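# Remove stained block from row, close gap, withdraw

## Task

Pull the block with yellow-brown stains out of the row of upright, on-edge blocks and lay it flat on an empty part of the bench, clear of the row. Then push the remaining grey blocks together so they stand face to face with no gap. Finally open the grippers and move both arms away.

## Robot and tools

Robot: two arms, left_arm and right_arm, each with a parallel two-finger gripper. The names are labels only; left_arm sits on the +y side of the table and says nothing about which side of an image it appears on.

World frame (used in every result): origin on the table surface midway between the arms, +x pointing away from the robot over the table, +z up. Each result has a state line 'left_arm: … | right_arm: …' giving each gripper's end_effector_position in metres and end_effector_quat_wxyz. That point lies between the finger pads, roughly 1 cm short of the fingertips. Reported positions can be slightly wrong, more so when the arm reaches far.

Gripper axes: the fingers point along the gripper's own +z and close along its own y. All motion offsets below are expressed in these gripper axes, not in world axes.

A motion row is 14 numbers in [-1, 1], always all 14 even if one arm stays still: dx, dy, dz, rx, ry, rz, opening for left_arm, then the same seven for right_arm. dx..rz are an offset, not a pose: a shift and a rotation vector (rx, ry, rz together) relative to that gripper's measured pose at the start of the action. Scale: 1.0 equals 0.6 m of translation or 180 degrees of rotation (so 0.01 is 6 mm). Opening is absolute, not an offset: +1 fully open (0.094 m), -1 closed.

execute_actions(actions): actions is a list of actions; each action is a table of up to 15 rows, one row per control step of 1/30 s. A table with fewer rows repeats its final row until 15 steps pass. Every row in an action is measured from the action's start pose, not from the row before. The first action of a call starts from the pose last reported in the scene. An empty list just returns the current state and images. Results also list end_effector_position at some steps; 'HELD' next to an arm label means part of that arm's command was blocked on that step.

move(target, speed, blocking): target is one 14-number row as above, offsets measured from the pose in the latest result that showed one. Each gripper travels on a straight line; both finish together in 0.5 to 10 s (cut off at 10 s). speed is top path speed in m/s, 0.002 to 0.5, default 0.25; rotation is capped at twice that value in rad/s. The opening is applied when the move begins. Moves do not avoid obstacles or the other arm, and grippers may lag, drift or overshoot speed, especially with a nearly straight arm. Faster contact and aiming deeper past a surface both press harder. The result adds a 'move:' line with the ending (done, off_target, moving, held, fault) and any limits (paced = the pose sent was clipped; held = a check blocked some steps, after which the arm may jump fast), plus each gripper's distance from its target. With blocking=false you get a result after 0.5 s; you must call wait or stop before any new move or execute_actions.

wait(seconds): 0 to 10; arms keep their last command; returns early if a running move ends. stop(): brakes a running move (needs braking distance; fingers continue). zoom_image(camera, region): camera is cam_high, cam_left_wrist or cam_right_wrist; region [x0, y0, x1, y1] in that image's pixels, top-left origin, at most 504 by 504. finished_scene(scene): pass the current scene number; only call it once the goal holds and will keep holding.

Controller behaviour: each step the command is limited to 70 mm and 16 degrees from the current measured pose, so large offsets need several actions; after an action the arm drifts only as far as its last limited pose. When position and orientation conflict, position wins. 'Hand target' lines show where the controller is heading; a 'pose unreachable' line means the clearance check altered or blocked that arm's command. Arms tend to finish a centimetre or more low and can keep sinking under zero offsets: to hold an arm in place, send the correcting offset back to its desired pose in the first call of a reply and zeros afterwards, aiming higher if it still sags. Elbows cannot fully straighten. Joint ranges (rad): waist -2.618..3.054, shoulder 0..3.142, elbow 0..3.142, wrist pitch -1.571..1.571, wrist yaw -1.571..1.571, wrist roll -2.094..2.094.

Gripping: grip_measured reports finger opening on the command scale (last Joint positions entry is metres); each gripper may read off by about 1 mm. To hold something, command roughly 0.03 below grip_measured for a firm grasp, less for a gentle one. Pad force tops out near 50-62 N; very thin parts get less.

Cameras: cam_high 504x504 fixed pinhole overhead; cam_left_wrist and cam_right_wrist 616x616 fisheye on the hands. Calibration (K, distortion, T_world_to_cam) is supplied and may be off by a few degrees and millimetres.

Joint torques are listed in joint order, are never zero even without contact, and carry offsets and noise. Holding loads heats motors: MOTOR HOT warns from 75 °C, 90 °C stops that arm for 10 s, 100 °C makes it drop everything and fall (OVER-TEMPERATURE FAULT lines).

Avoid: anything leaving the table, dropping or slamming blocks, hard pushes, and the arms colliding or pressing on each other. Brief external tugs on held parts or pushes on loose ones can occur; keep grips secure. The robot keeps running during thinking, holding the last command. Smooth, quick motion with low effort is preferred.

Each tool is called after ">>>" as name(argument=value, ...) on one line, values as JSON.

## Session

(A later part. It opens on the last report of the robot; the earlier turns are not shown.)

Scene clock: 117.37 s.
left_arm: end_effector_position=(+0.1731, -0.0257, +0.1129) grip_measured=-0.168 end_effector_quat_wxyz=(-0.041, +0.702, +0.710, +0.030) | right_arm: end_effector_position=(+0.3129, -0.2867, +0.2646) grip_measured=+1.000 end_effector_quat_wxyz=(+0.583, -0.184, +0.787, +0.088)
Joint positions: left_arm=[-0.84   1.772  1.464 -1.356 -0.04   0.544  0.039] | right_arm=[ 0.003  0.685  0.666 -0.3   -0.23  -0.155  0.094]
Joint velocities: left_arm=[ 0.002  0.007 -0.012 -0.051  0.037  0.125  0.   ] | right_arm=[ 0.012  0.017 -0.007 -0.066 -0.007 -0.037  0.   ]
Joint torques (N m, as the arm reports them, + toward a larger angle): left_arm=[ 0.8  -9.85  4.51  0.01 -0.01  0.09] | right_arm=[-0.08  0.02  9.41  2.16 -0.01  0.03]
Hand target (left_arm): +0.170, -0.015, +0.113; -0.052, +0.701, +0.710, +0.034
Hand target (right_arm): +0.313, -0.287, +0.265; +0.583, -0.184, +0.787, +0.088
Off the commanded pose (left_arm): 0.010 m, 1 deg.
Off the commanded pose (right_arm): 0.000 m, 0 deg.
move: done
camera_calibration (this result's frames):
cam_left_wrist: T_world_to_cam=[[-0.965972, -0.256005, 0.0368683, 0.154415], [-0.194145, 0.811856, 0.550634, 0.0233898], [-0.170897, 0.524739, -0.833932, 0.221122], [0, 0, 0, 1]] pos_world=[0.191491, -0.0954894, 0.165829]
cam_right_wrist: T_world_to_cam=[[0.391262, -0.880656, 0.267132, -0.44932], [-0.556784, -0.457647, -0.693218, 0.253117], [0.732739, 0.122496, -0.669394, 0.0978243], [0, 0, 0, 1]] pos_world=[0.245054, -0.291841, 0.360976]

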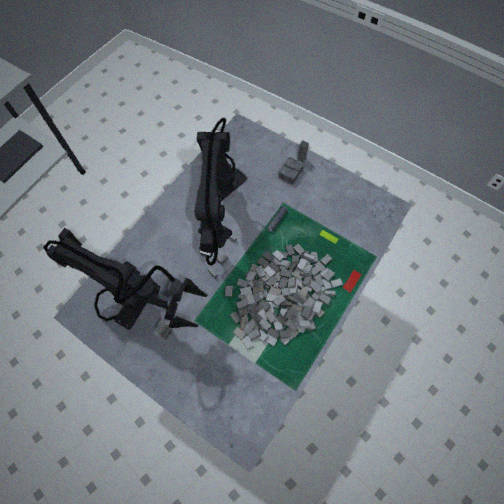

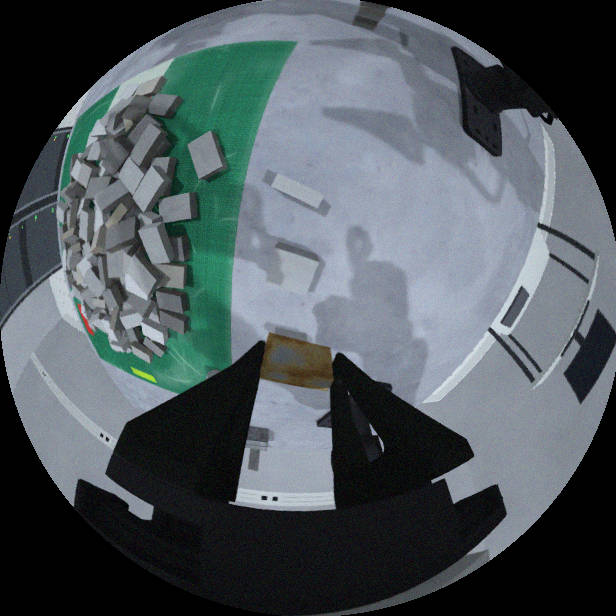

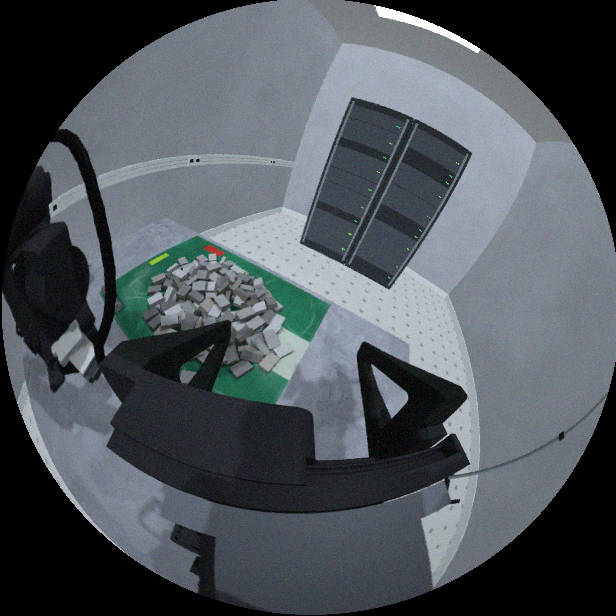

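>>> move(target=[0.27,0.03,0,0,-0.36,0,-0.45,0,0,0,0,0,0,1], speed=0.15)

Scene clock: 125.20 s.
left_arm: end_effector_position=(+0.1831, +0.1309, +0.1196) grip_measured=-0.168 end_effector_quat_wxyz=(+0.340, +0.610, +0.624, -0.351) | right_arm: end_effector_position=(+0.3129, -0.2867, +0.2646) grip_measured=+1.000 end_effector_quat_wxyz=(+0.583, -0.184, +0.787, +0.088)
Joint positions: left_arm=[ 0.481  1.451  0.78  -1.365  0.946  2.096  0.039] | right_arm=[ 0.003  0.685  0.666 -0.3   -0.23  -0.155  0.094]
Joint velocities: left_arm=[ 0.007  0.002 -0.007 -0.037 -0.007  0.022  0.   ] | right_arm=[ 0.012 -0.007 -0.002 -0.007 -0.051  0.007  0.   ]
Joint torques (N m, as the arm reports them, + toward a larger angle): left_arm=[ 0.57 -3.57  5.08 -0.71  0.7   0.09] | right_arm=[-0.08  0.04  9.41  2.16 -0.01  0.03]
Hand target (left_arm): +0.183, +0.129, +0.125; +0.349, +0.597, +0.625, -0.363
Hand target (right_arm): +0.313, -0.287, +0.265; +0.583, -0.184, +0.787, +0.088
Off the commanded pose (left_arm): 0.012 m, 1 deg.
Off the commanded pose (right_arm): 0.000 m, 0 deg.
joint sent to its limit (left arm) — the command would take joint 6 (wrist roll) past its upper limit, so that joint was sent only as far as its limit.
move: off_target (left_arm)
camera_calibration (this result's frames):
cam_left_wrist: T_world_to_cam=[[-0.962559, -0.0952297, 0.253794, 0.15633], [-0.212799, 0.845437, -0.48985, 0.0179726], [-0.167918, -0.525517, -0.834048, 0.283192], [0, 0, 0, 1]] pos_world=[0.201854, 0.148515, 0.205324]
cam_right_wrist: T_world_to_cam=[[0.391262, -0.880656, 0.267132, -0.44932], [-0.556784, -0.457647, -0.693218, 0.253117], [0.732739, 0.122496, -0.669394, 0.0978243], [0, 0, 0, 1]] pos_world=[0.245054, -0.291841, 0.360976]

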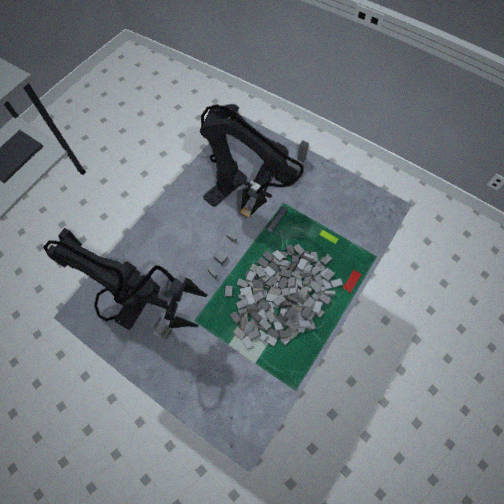

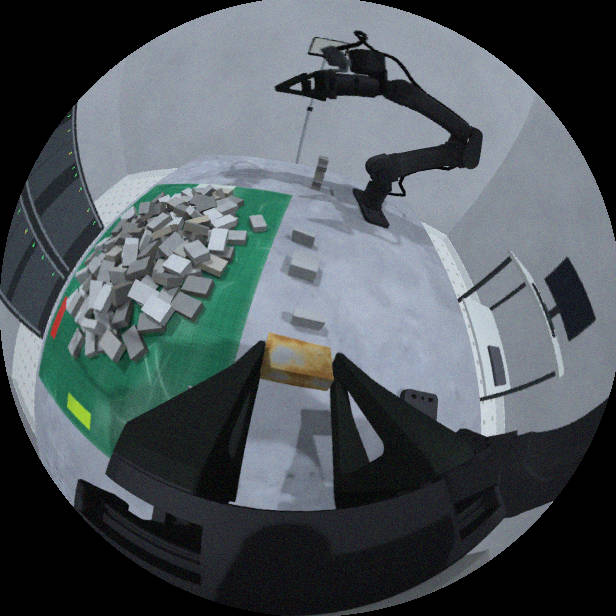

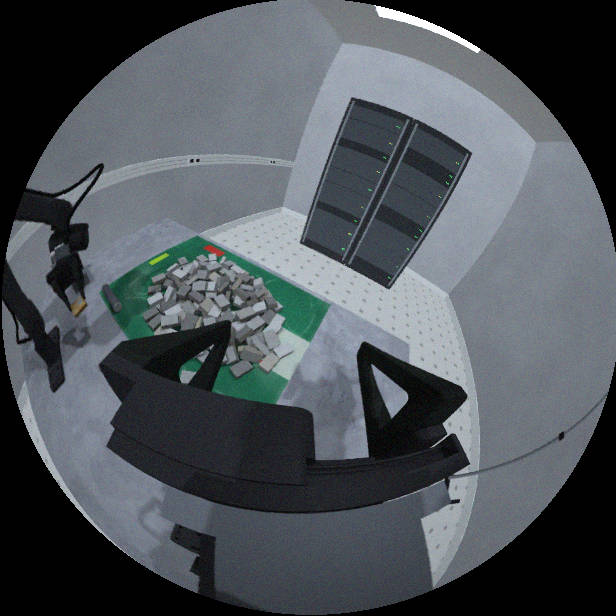

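>>> move(target=[0.153,0,0.094,0,0,0,-0.45,0,0,0,0,0,0,1], speed=0.06)

Scene clock: 130.87 s.
left_arm: end_effector_position=(+0.1840, +0.1315, +0.0212) grip_measured=-0.168 end_effector_quat_wxyz=(+0.337, +0.609, +0.625, -0.354) | right_arm: end_effector_position=(+0.3129, -0.2867, +0.2646) grip_measured=+1.000 end_effector_quat_wxyz=(+0.583, -0.184, +0.787, +0.088)
Joint positions: left_arm=[ 0.481  1.755  0.589 -0.878  0.944  2.098  0.039] | right_arm=[ 0.003  0.685  0.666 -0.3   -0.23  -0.155  0.094]
Joint velocities: left_arm=[-0.002 -0.007  0.012 -0.081  0.037  0.022 -0.001] | right_arm=[-0.007  0.002 -0.007 -0.037  0.022 -0.007  0.   ]
Joint torques (N m, as the arm reports them, + toward a larger angle): left_arm=[ 0.01 -4.06  1.81  0.04  0.4  -0.03] | right_arm=[-0.08  0.02  9.41  2.16 -0.02  0.03]
Hand target (left_arm): +0.181, +0.130, +0.013; +0.339, +0.610, +0.624, -0.352
Hand target (right_arm): +0.313, -0.287, +0.265; +0.583, -0.184, +0.787, +0.088
Off the commanded pose (left_arm): 0.010 m, 0 deg.
Off the commanded pose (right_arm): 0.000 m, 0 deg.
move: done
camera_calibration (this result's frames):
cam_left_wrist: T_world_to_cam=[[-0.961047, -0.0931505, 0.260214, 0.181567], [-0.214325, 0.84563, -0.48885, -0.030277], [-0.174508, -0.525578, -0.832655, 0.202721], [0, 0, 0, 1]] pos_world=[0.203382, 0.149062, 0.10675]
cam_right_wrist: T_world_to_cam=[[0.391262, -0.880656, 0.267132, -0.44932], [-0.556784, -0.457647, -0.693218, 0.253117], [0.732739, 0.122496, -0.669394, 0.0978243], [0, 0, 0, 1]] pos_world=[0.245054, -0.291841, 0.360976]

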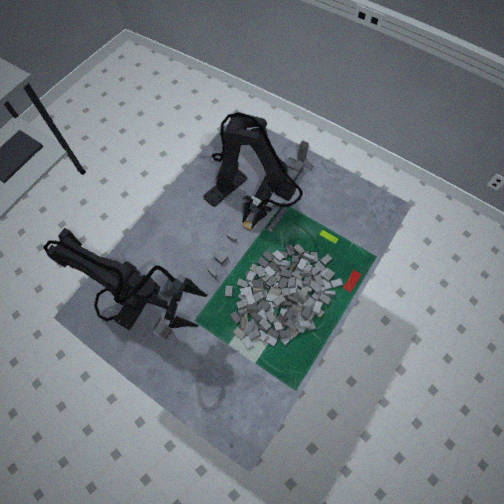

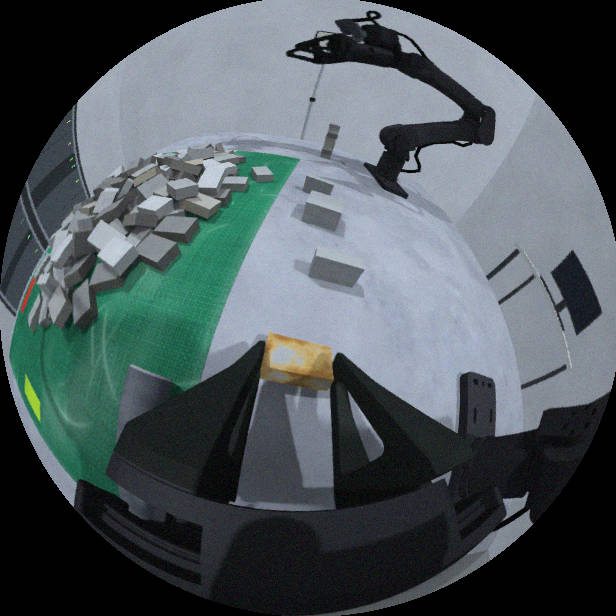

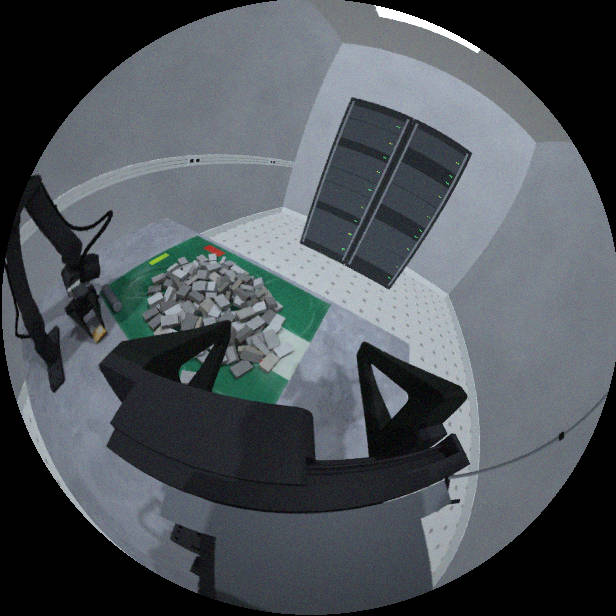

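Release, retreat along -z_g.

>>> move(target=[0,0,0,0,0,0,0.4,0,0,0,0,0,0,1])

>>> move(target=[-0.05,0,-0.12,0,0,0,0.4,0,0,0,0,0,0,1], speed=0.1)

Scene clock: 133.50 s.
left_arm: end_effector_position=(+0.1836, +0.1317, +0.0207) grip_measured=+0.399 end_effector_quat_wxyz=(+0.336, +0.610, +0.625, -0.353) | right_arm: end_effector_position=(+0.3129, -0.2867, +0.2646) grip_measured=+1.000 end_effector_quat_wxyz=(+0.583, -0.184, +0.787, +0.088)
Joint positions: left_arm=[ 0.481  1.755  0.589 -0.878  0.941  2.097  0.066] | right_arm=[ 0.003  0.685  0.666 -0.3   -0.23  -0.155  0.094]
Joint velocities: left_arm=[-0.002  0.012 -0.002 -0.007 -0.037 -0.095 -0.001] | right_arm=[ 0.002 -0.007 -0.012  0.037  0.022 -0.081  0.   ]
Joint torques (N m, as the arm reports them, + toward a larger angle): left_arm=[ 0.07 -5.48  3.48 -0.49  0.44  0.01] | right_arm=[-0.09  0.03  9.4   2.16 -0.01  0.03]
Hand target (left_arm): +0.184, +0.131, +0.021; +0.337, +0.609, +0.625, -0.353
Hand target (right_arm): +0.313, -0.287, +0.265; +0.583, -0.184, +0.787, +0.088
Off the commanded pose (left_arm): 0.001 m, 0 deg.
Off the commanded pose (right_arm): 0.000 m, 0 deg.
move: done
camera_calibration (this result's frames):
cam_left_wrist: T_world_to_cam=[[-0.960755, -0.0928771, 0.261387, 0.181244], [-0.214205, 0.847109, -0.486335, -0.0310298], [-0.176254, -0.52324, -0.833759, 0.202436], [0, 0, 0, 1]] pos_world=[0.203164, 0.149041, 0.106317]
cam_right_wrist: T_world_to_cam=[[0.391262, -0.880656, 0.267132, -0.44932], [-0.556784, -0.457647, -0.693218, 0.253117], [0.732739, 0.122496, -0.669394, 0.0978243], [0, 0, 0, 1]] pos_world=[0.245054, -0.291841, 0.360976]

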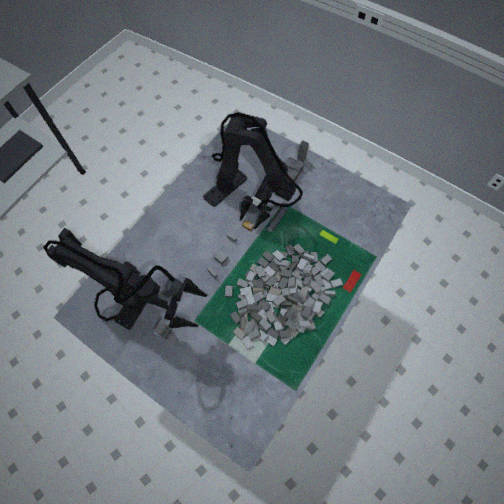

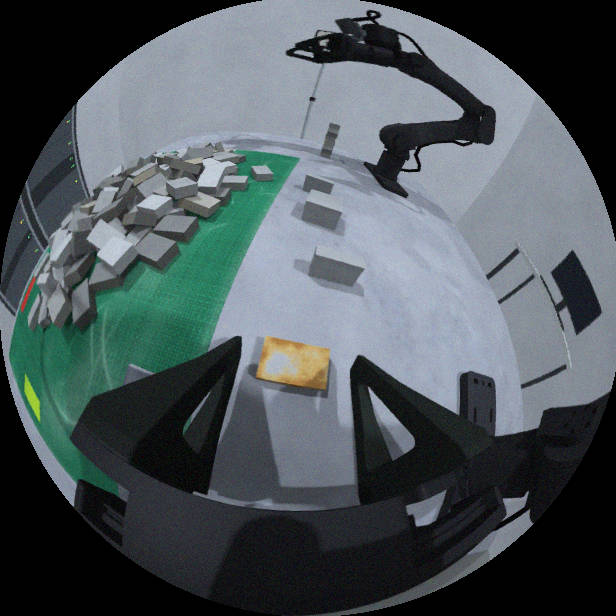

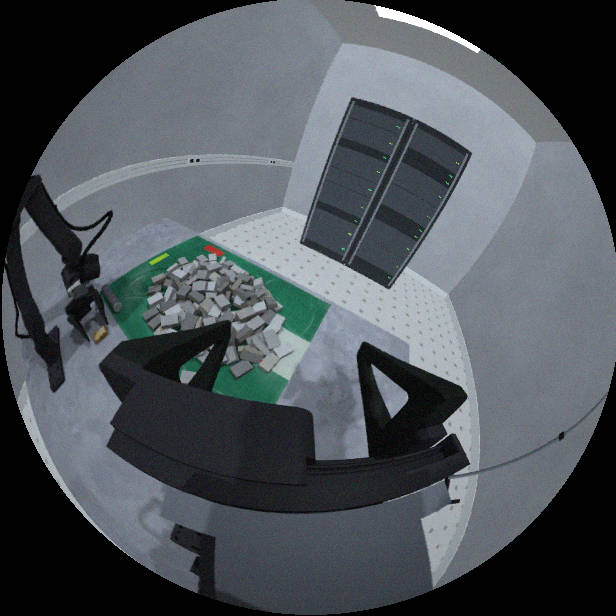

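Scene clock: 134.93 s.
left_arm: end_effector_position=(+0.1778, +0.1714, +0.0770) grip_measured=+0.399 end_effector_quat_wxyz=(+0.288, +0.585, +0.682, -0.331) | right_arm: end_effector_position=(+0.3129, -0.2867, +0.2646) grip_measured=+1.000 end_effector_quat_wxyz=(+0.583, -0.184, +0.787, +0.088)
Joint positions: left_arm=[ 0.639  1.542  0.737 -1.282  0.785  2.1    0.066] | right_arm=[ 0.003  0.685  0.666 -0.3   -0.23  -0.155  0.094]
Joint velocities: left_arm=[-0.007  0.002 -0.002 -0.037  0.022  0.007 -0.   ] | right_arm=[-0.007  0.007  0.002 -0.022  0.066  0.037  0.   ]
Joint torques (N m, as the arm reports them, + toward a larger angle): left_arm=[ 0.6  -5.59  6.68 -0.8   0.39  0.07] | right_arm=[-0.09  0.03  9.41  2.17 -0.01  0.03]
Hand target (left_arm): +0.184, +0.176, +0.084; +0.295, +0.590, +0.681, -0.318
Hand target (right_arm): +0.313, -0.287, +0.265; +0.583, -0.184, +0.787, +0.088
Off the commanded pose (left_arm): 0.012 m, 9 deg.
Off the commanded pose (right_arm): 0.000 m, 0 deg.
joint sent to its limit (left arm) — the command would take joint 6 (wrist roll) past its upper limit, so that joint was sent only as far as its limit.
move: off_target (left_arm)
camera_calibration (this result's frames):
cam_left_wrist: T_world_to_cam=[[-0.922087, -0.202983, 0.329474, 0.171371], [-0.323208, 0.872174, -0.367218, -0.0326651], [-0.21282, -0.445096, -0.869826, 0.26506], [0, 0, 0, 1]] pos_world=[0.203872, 0.181252, 0.162098]
cam_right_wrist: T_world_to_cam=[[0.391262, -0.880656, 0.267132, -0.44932], [-0.556784, -0.457647, -0.693218, 0.253117], [0.732739, 0.122496, -0.669394, 0.0978243], [0, 0, 0, 1]] pos_world=[0.245054, -0.291841, 0.360976]

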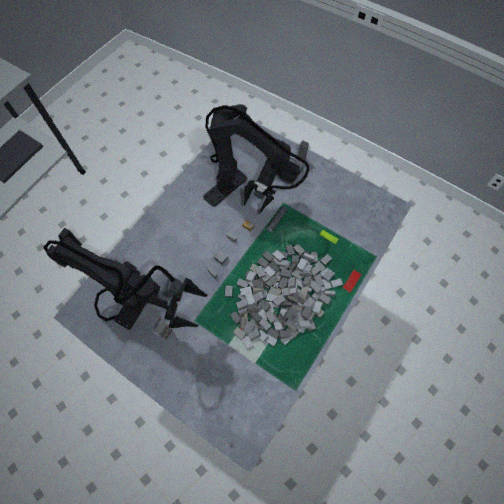

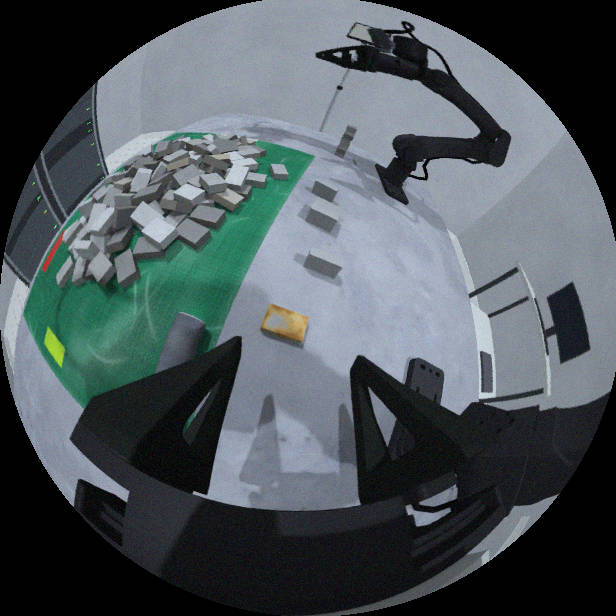

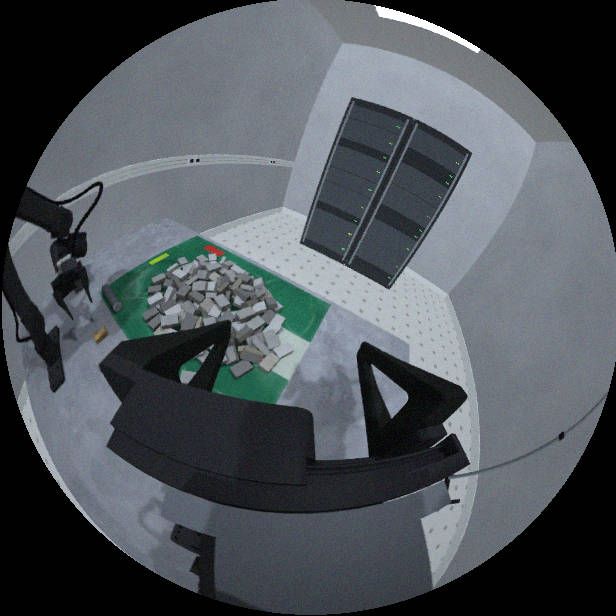

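>>> move(target=[-0.147,-0.036,0.112,0,0.29,0,0.4,0,0,0,0,0,0,1], speed=0.15)

Scene clock: 142.97 s.
left_arm: end_effector_position=(+0.1719, +0.0734, +0.0995) grip_measured=+0.399 end_effector_quat_wxyz=(-0.050, +0.670, +0.741, -0.026) | right_arm: end_effector_position=(+0.3129, -0.2867, +0.2646) grip_measured=+1.000 end_effector_quat_wxyz=(+0.583, -0.184, +0.787, +0.088)
Joint positions: left_arm=[-0.537  1.495  1.114 -1.291  0.049  0.761  0.066] | right_arm=[ 0.003  0.685  0.666 -0.3   -0.23  -0.155  0.094]
Joint velocities: left_arm=[-0.012  0.002  0.017 -0.066  0.007  0.022 -0.   ] | right_arm=[-0.027  0.007 -0.002 -0.022 -0.051 -0.007  0.   ]
Joint torques (N m, as the arm reports them, + toward a larger angle): left_arm=[-0.65 -4.67  7.92  0.    0.   -0.01] | right_arm=[-0.08  0.03  9.41  2.16 -0.01  0.03]
Hand target (left_arm): +0.174, +0.071, +0.104; -0.051, +0.670, +0.740, -0.023
Hand target (right_arm): +0.313, -0.287, +0.265; +0.583, -0.184, +0.787, +0.088
Off the commanded pose (left_arm): 0.013 m, 2 deg.
Off the commanded pose (right_arm): 0.000 m, 0 deg.
move: off_target (left_arm)
camera_calibration (this result's frames):
cam_left_wrist: T_world_to_cam=[[-0.929975, -0.340153, 0.139437, 0.168882], [-0.225269, 0.827021, 0.515062, -0.0420832], [-0.290517, 0.447584, -0.845735, 0.185141], [0, 0, 0, 1]] pos_world=[0.201363, 0.0093832, 0.154707]
cam_right_wrist: T_world_to_cam=[[0.391262, -0.880656, 0.267132, -0.44932], [-0.556784, -0.457647, -0.693218, 0.253117], [0.732739, 0.122496, -0.669394, 0.0978243], [0, 0, 0, 1]] pos_world=[0.245054, -0.291841, 0.360976]

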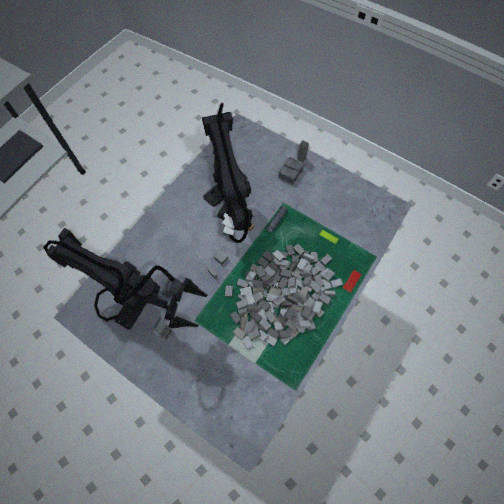

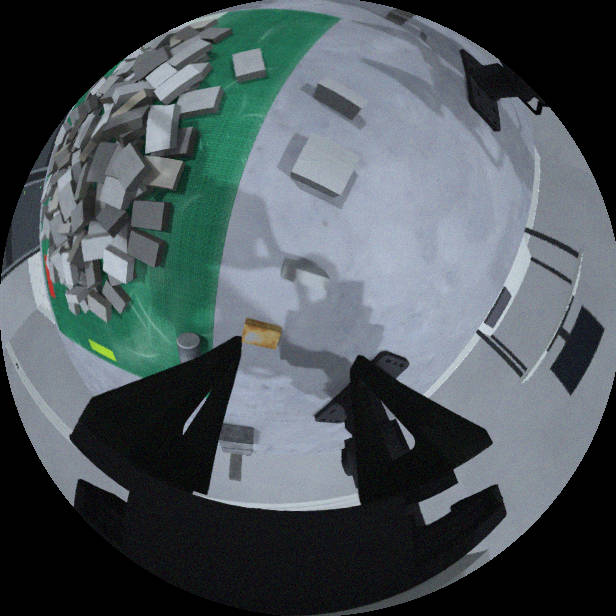

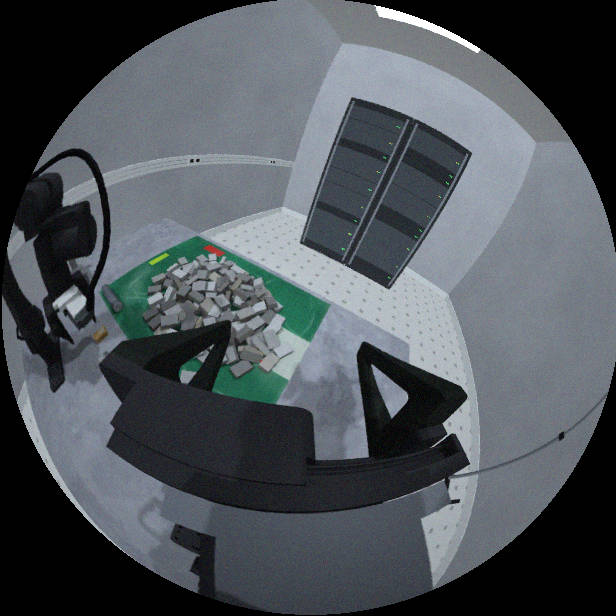

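>>> move(target=[-0.047,-0.004,0.07,0,0,0.06,0.6,0,0,0,0,0,0,1], speed=0.06)

Scene clock: 150.07 s.
left_arm: end_effector_position=(+0.1744, +0.0452, +0.0659) grip_measured=+0.599 end_effector_quat_wxyz=(-0.036, +0.731, +0.680, -0.025) | right_arm: end_effector_position=(+0.3129, -0.2867, +0.2646) grip_measured=+1.000 end_effector_quat_wxyz=(+0.583, -0.184, +0.787, +0.088)
Joint positions: left_arm=[-0.618  1.579  1.061 -1.127  0.048  0.853  0.075] | right_arm=[ 0.003  0.685  0.666 -0.3   -0.23  -0.155  0.094]
Joint velocities: left_arm=[-0.007  0.012  0.012  0.022  0.051  0.022 -0.   ] | right_arm=[-0.007 -0.002  0.007 -0.007 -0.007  0.007  0.   ]
Joint torques (N m, as the arm reports them, + toward a larger angle): left_arm=[-0.79 -5.34  4.31  0.39  0.11  0.05] | right_arm=[-0.09  0.04  9.42  2.16 -0.01  0.03]
Hand target (left_arm): +0.169, +0.046, +0.058; -0.047, +0.736, +0.674, -0.029
Hand target (right_arm): +0.313, -0.287, +0.265; +0.583, -0.184, +0.787, +0.088
Off the commanded pose (left_arm): 0.011 m, 2 deg.
Off the commanded pose (right_arm): 0.000 m, 0 deg.
move: off_target (left_arm)
camera_calibration (this result's frames):
cam_left_wrist: T_world_to_cam=[[-0.976561, -0.172508, 0.128724, 0.167652], [-0.0886848, 0.867404, 0.489638, -0.0248675], [-0.196122, 0.466745, -0.862372, 0.153837], [0, 0, 0, 1]] pos_world=[0.191688, -0.0213113, 0.12326]
cam_right_wrist: T_world_to_cam=[[0.391262, -0.880656, 0.267132, -0.44932], [-0.556784, -0.457647, -0.693218, 0.253117], [0.732739, 0.122496, -0.669394, 0.0978243], [0, 0, 0, 1]] pos_world=[0.245054, -0.291841, 0.360976]

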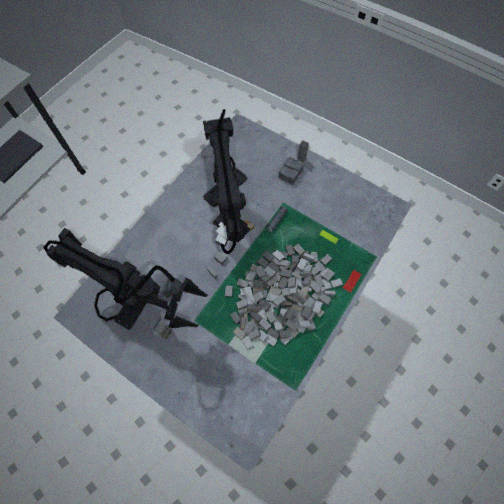

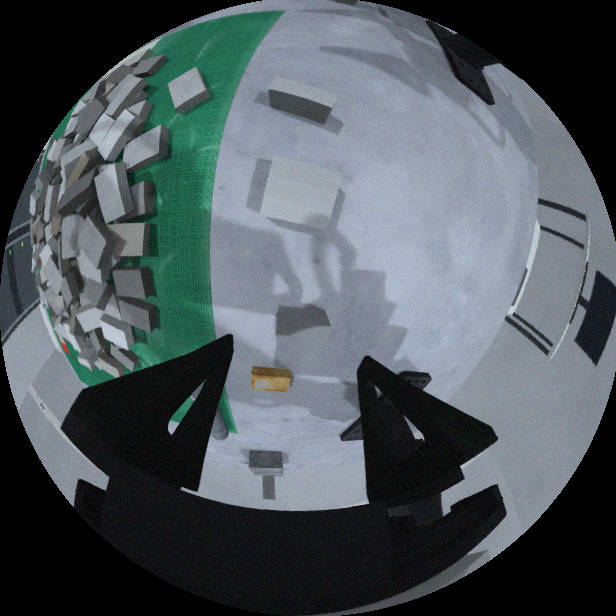

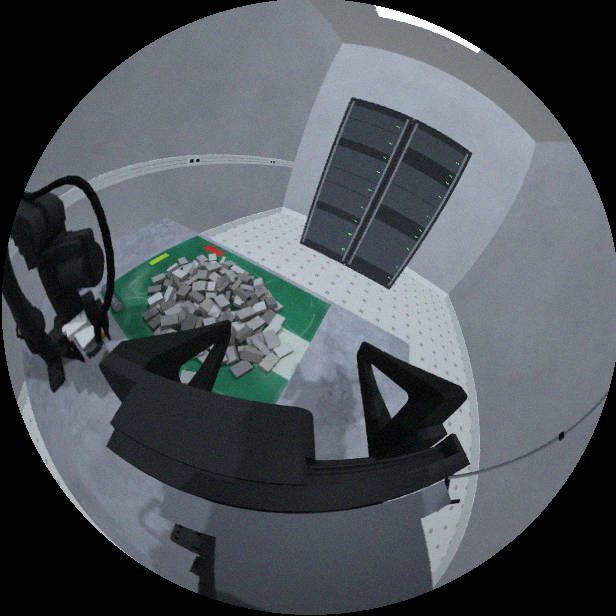

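>>> move(target=[-0.016,-0.004,0.09,0,0,0,0.6,0,0,0,0,0,0,1], speed=0.04)

Scene clock: 154.63 s.
left_arm: end_effector_position=(+0.1732, +0.0334, +0.0205) grip_measured=+0.599 end_effector_quat_wxyz=(-0.025, +0.731, +0.682, -0.024) | right_arm: end_effector_position=(+0.3129, -0.2867, +0.2646) grip_measured=+1.000 end_effector_quat_wxyz=(+0.583, -0.184, +0.787, +0.088)
Joint positions: left_arm=[-0.654  1.652  0.946 -0.915  0.048  0.813  0.075] | right_arm=[ 0.003  0.685  0.666 -0.3   -0.23  -0.155  0.094]
Joint velocities: left_arm=[ 0.002 -0.007  0.002 -0.022  0.007  0.007 -0.001] | right_arm=[-0.002  0.007 -0.002  0.051 -0.037 -0.022  0.   ]
Joint torques (N m, as the arm reports them, + toward a larger angle): left_arm=[-0.76 -5.85  4.08  0.47  0.08 -0.04] | right_arm=[-0.09  0.02  9.41  2.16 -0.01  0.03]
Hand target (left_arm): +0.167, +0.036, +0.013; -0.036, +0.731, +0.680, -0.024
Hand target (right_arm): +0.313, -0.287, +0.265; +0.583, -0.184, +0.787, +0.088
Off the commanded pose (left_arm): 0.011 m, 1 deg.
Off the commanded pose (right_arm): 0.000 m, 0 deg.
move: off_target (left_arm)
camera_calibration (this result's frames):
cam_left_wrist: T_world_to_cam=[[-0.977993, -0.174376, 0.114553, 0.170898], [-0.100126, 0.873968, 0.475557, 0.00947898], [-0.183042, 0.453622, -0.872194, 0.11834], [0, 0, 0, 1]] pos_world=[0.189747, -0.0321653, 0.0791307]
cam_right_wrist: T_world_to_cam=[[0.391262, -0.880656, 0.267132, -0.44932], [-0.556784, -0.457647, -0.693218, 0.253117], [0.732739, 0.122496, -0.669394, 0.0978243], [0, 0, 0, 1]] pos_world=[0.245054, -0.291841, 0.360976]

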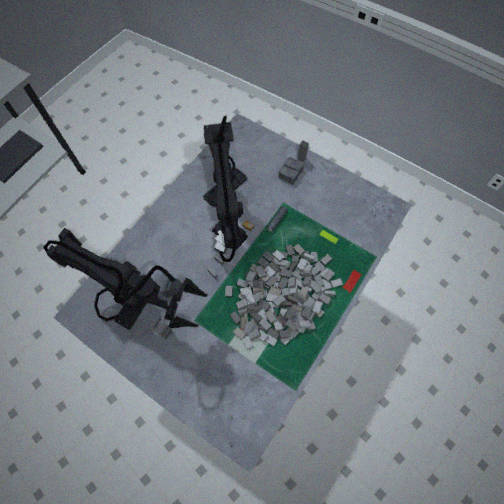

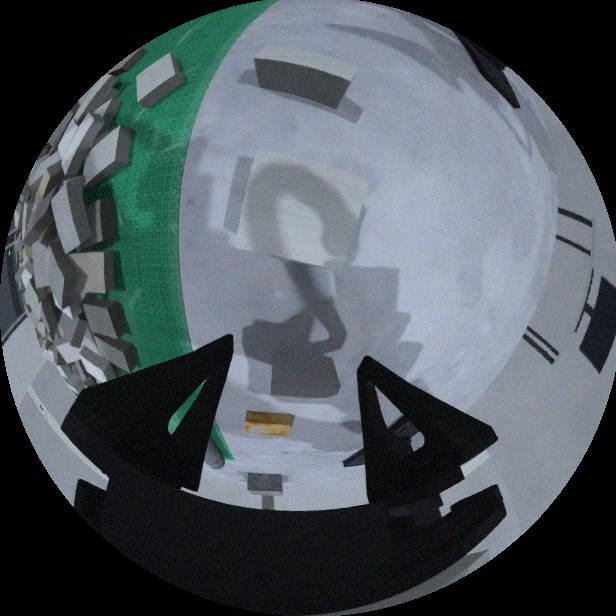

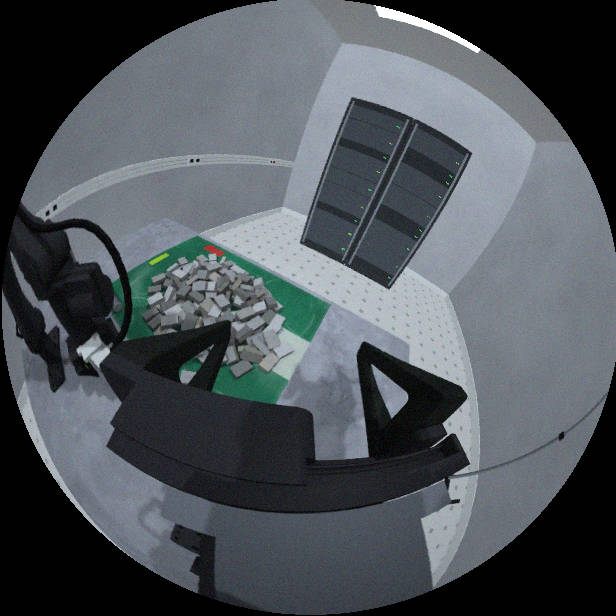

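>>> move(target=[0.024,0,0,0,0,0,0.6,0,0,0,0,0,0,1], speed=0.03)

>>> move(target=[0,0,0,0,0,0,-0.45,0,0,0,0,0,0,1])

Scene clock: 157.63 s.
left_arm: end_effector_position=(+0.1766, +0.0413, +0.0206) grip_measured=+0.599 end_effector_quat_wxyz=(-0.024, +0.731, +0.681, -0.025) | right_arm: end_effector_position=(+0.3129, -0.2867, +0.2646) grip_measured=+1.000 end_effector_quat_wxyz=(+0.583, -0.184, +0.787, +0.088)
Joint positions: left_arm=[-0.623  1.637  0.93  -0.913  0.048  0.845  0.075] | right_arm=[ 0.003  0.685  0.666 -0.3   -0.23  -0.155  0.094]
Joint velocities: left_arm=[-0.007  0.007  0.012 -0.007 -0.125  0.007 -0.   ] | right_arm=[ 0.002 -0.012 -0.012 -0.007 -0.007 -0.081  0.   ]
Joint torques (N m, as the arm reports them, + toward a larger angle): left_arm=[ 0.9  -8.18  3.99  0.3   0.05  0.1 ] | right_arm=[-0.08  0.03  9.4   2.16 -0.01  0.03]
Hand target (left_arm): +0.174, +0.047, +0.020; -0.026, +0.731, +0.682, -0.025
Hand target (right_arm): +0.313, -0.287, +0.265; +0.583, -0.184, +0.787, +0.088
Off the commanded pose (left_arm): 0.007 m, 0 deg.
Off the commanded pose (right_arm): 0.000 m, 0 deg.
move: done
camera_calibration (this result's frames):
cam_left_wrist: T_world_to_cam=[[-0.978288, -0.172952, 0.114193, 0.175504], [-0.0996451, 0.875646, 0.472563, 0.00283751], [-0.181724, 0.450924, -0.873867, 0.115399], [0, 0, 0, 1]] pos_world=[0.192947, -0.0241671, 0.0794613]
cam_right_wrist: T_world_to_cam=[[0.391262, -0.880656, 0.267132, -0.44932], [-0.556784, -0.457647, -0.693218, 0.253117], [0.732739, 0.122496, -0.669394, 0.0978243], [0, 0, 0, 1]] pos_world=[0.245054, -0.291841, 0.360976]

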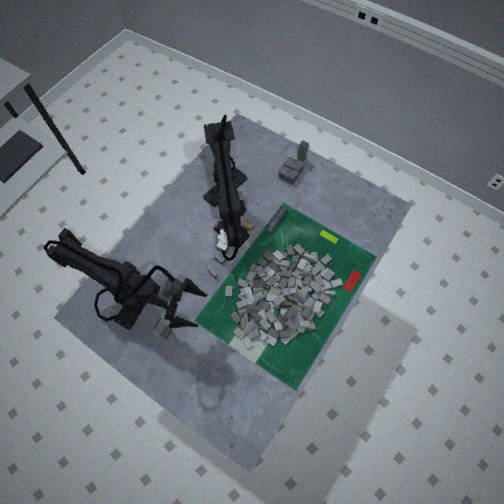

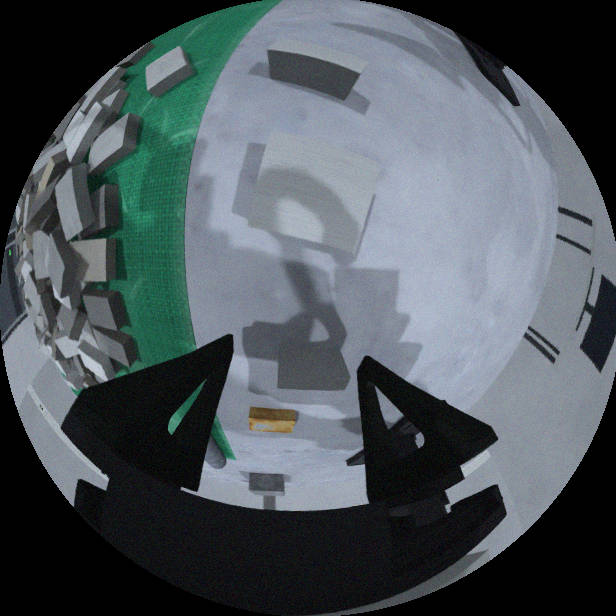

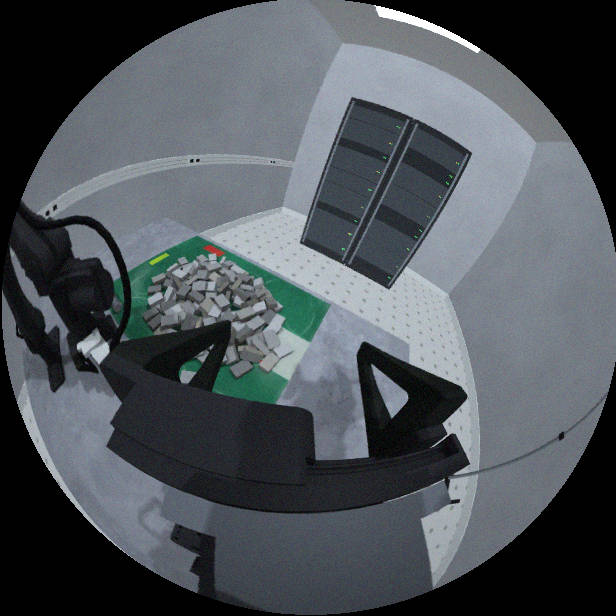

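Scene clock: 158.13 s.
left_arm: end_effector_position=(+0.1763, +0.0411, +0.0206) grip_measured=-0.449 end_effector_quat_wxyz=(-0.024, +0.731, +0.681, -0.026) | right_arm: end_effector_position=(+0.3129, -0.2867, +0.2646) grip_measured=+1.000 end_effector_quat_wxyz=(+0.583, -0.184, +0.787, +0.088)
Joint positions: left_arm=[-0.623  1.637  0.93  -0.913  0.05   0.845  0.026] | right_arm=[ 0.003  0.685  0.666 -0.3   -0.23  -0.155  0.094]
Joint velocities: left_arm=[-0.017 -0.002 -0.012 -0.007 -0.051  0.022  0.   ] | right_arm=[-0.012  0.007  0.007 -0.125  0.051  0.037  0.   ]
Joint torques (N m, as the arm reports them, + toward a larger angle): left_arm=[-0.03 -6.65  5.64  0.3   0.03  0.01] | right_arm=[-0.1   0.03  9.41  2.17 -0.02  0.03]
Hand target (left_arm): +0.177, +0.041, +0.021; -0.024, +0.731, +0.681, -0.025
Hand target (right_arm): +0.313, -0.287, +0.265; +0.583, -0.184, +0.787, +0.088
Off the commanded pose (left_arm): 0.000 m, 0 deg.
Off the commanded pose (right_arm): 0.000 m, 0 deg.
move: done
camera_calibration (this result's frames):
cam_left_wrist: T_world_to_cam=[[-0.978084, -0.172922, 0.11597, 0.175096], [-0.0989576, 0.876136, 0.471797, 0.00282016], [-0.18319, 0.449982, -0.874047, 0.115739], [0, 0, 0, 1]] pos_world=[0.19274, -0.0242734, 0.0795251]
cam_right_wrist: T_world_to_cam=[[0.391262, -0.880656, 0.267132, -0.44932], [-0.556784, -0.457647, -0.693218, 0.253117], [0.732739, 0.122496, -0.669394, 0.0978243], [0, 0, 0, 1]] pos_world=[0.245054, -0.291841, 0.360976]

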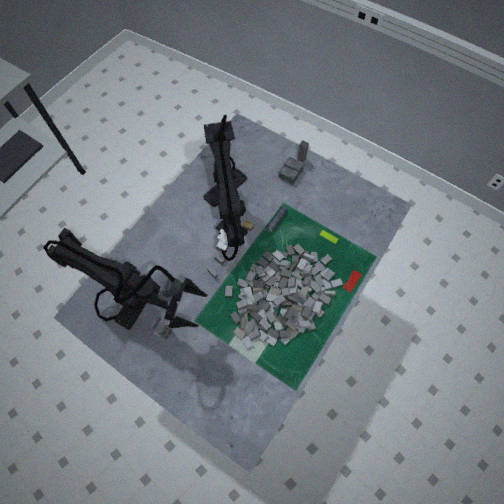

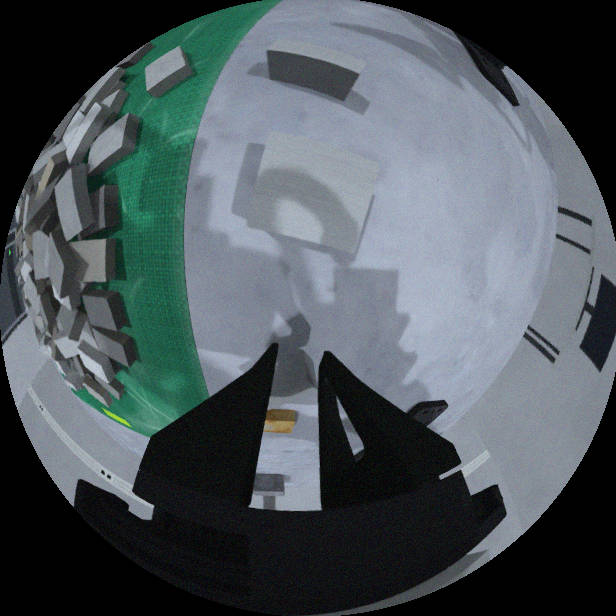

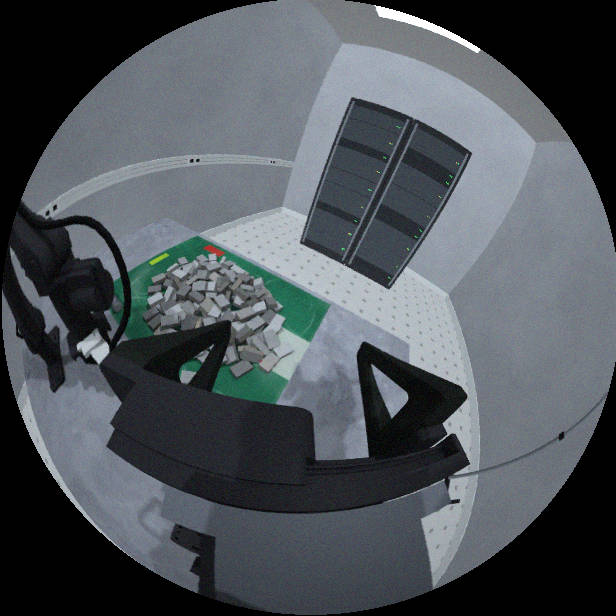

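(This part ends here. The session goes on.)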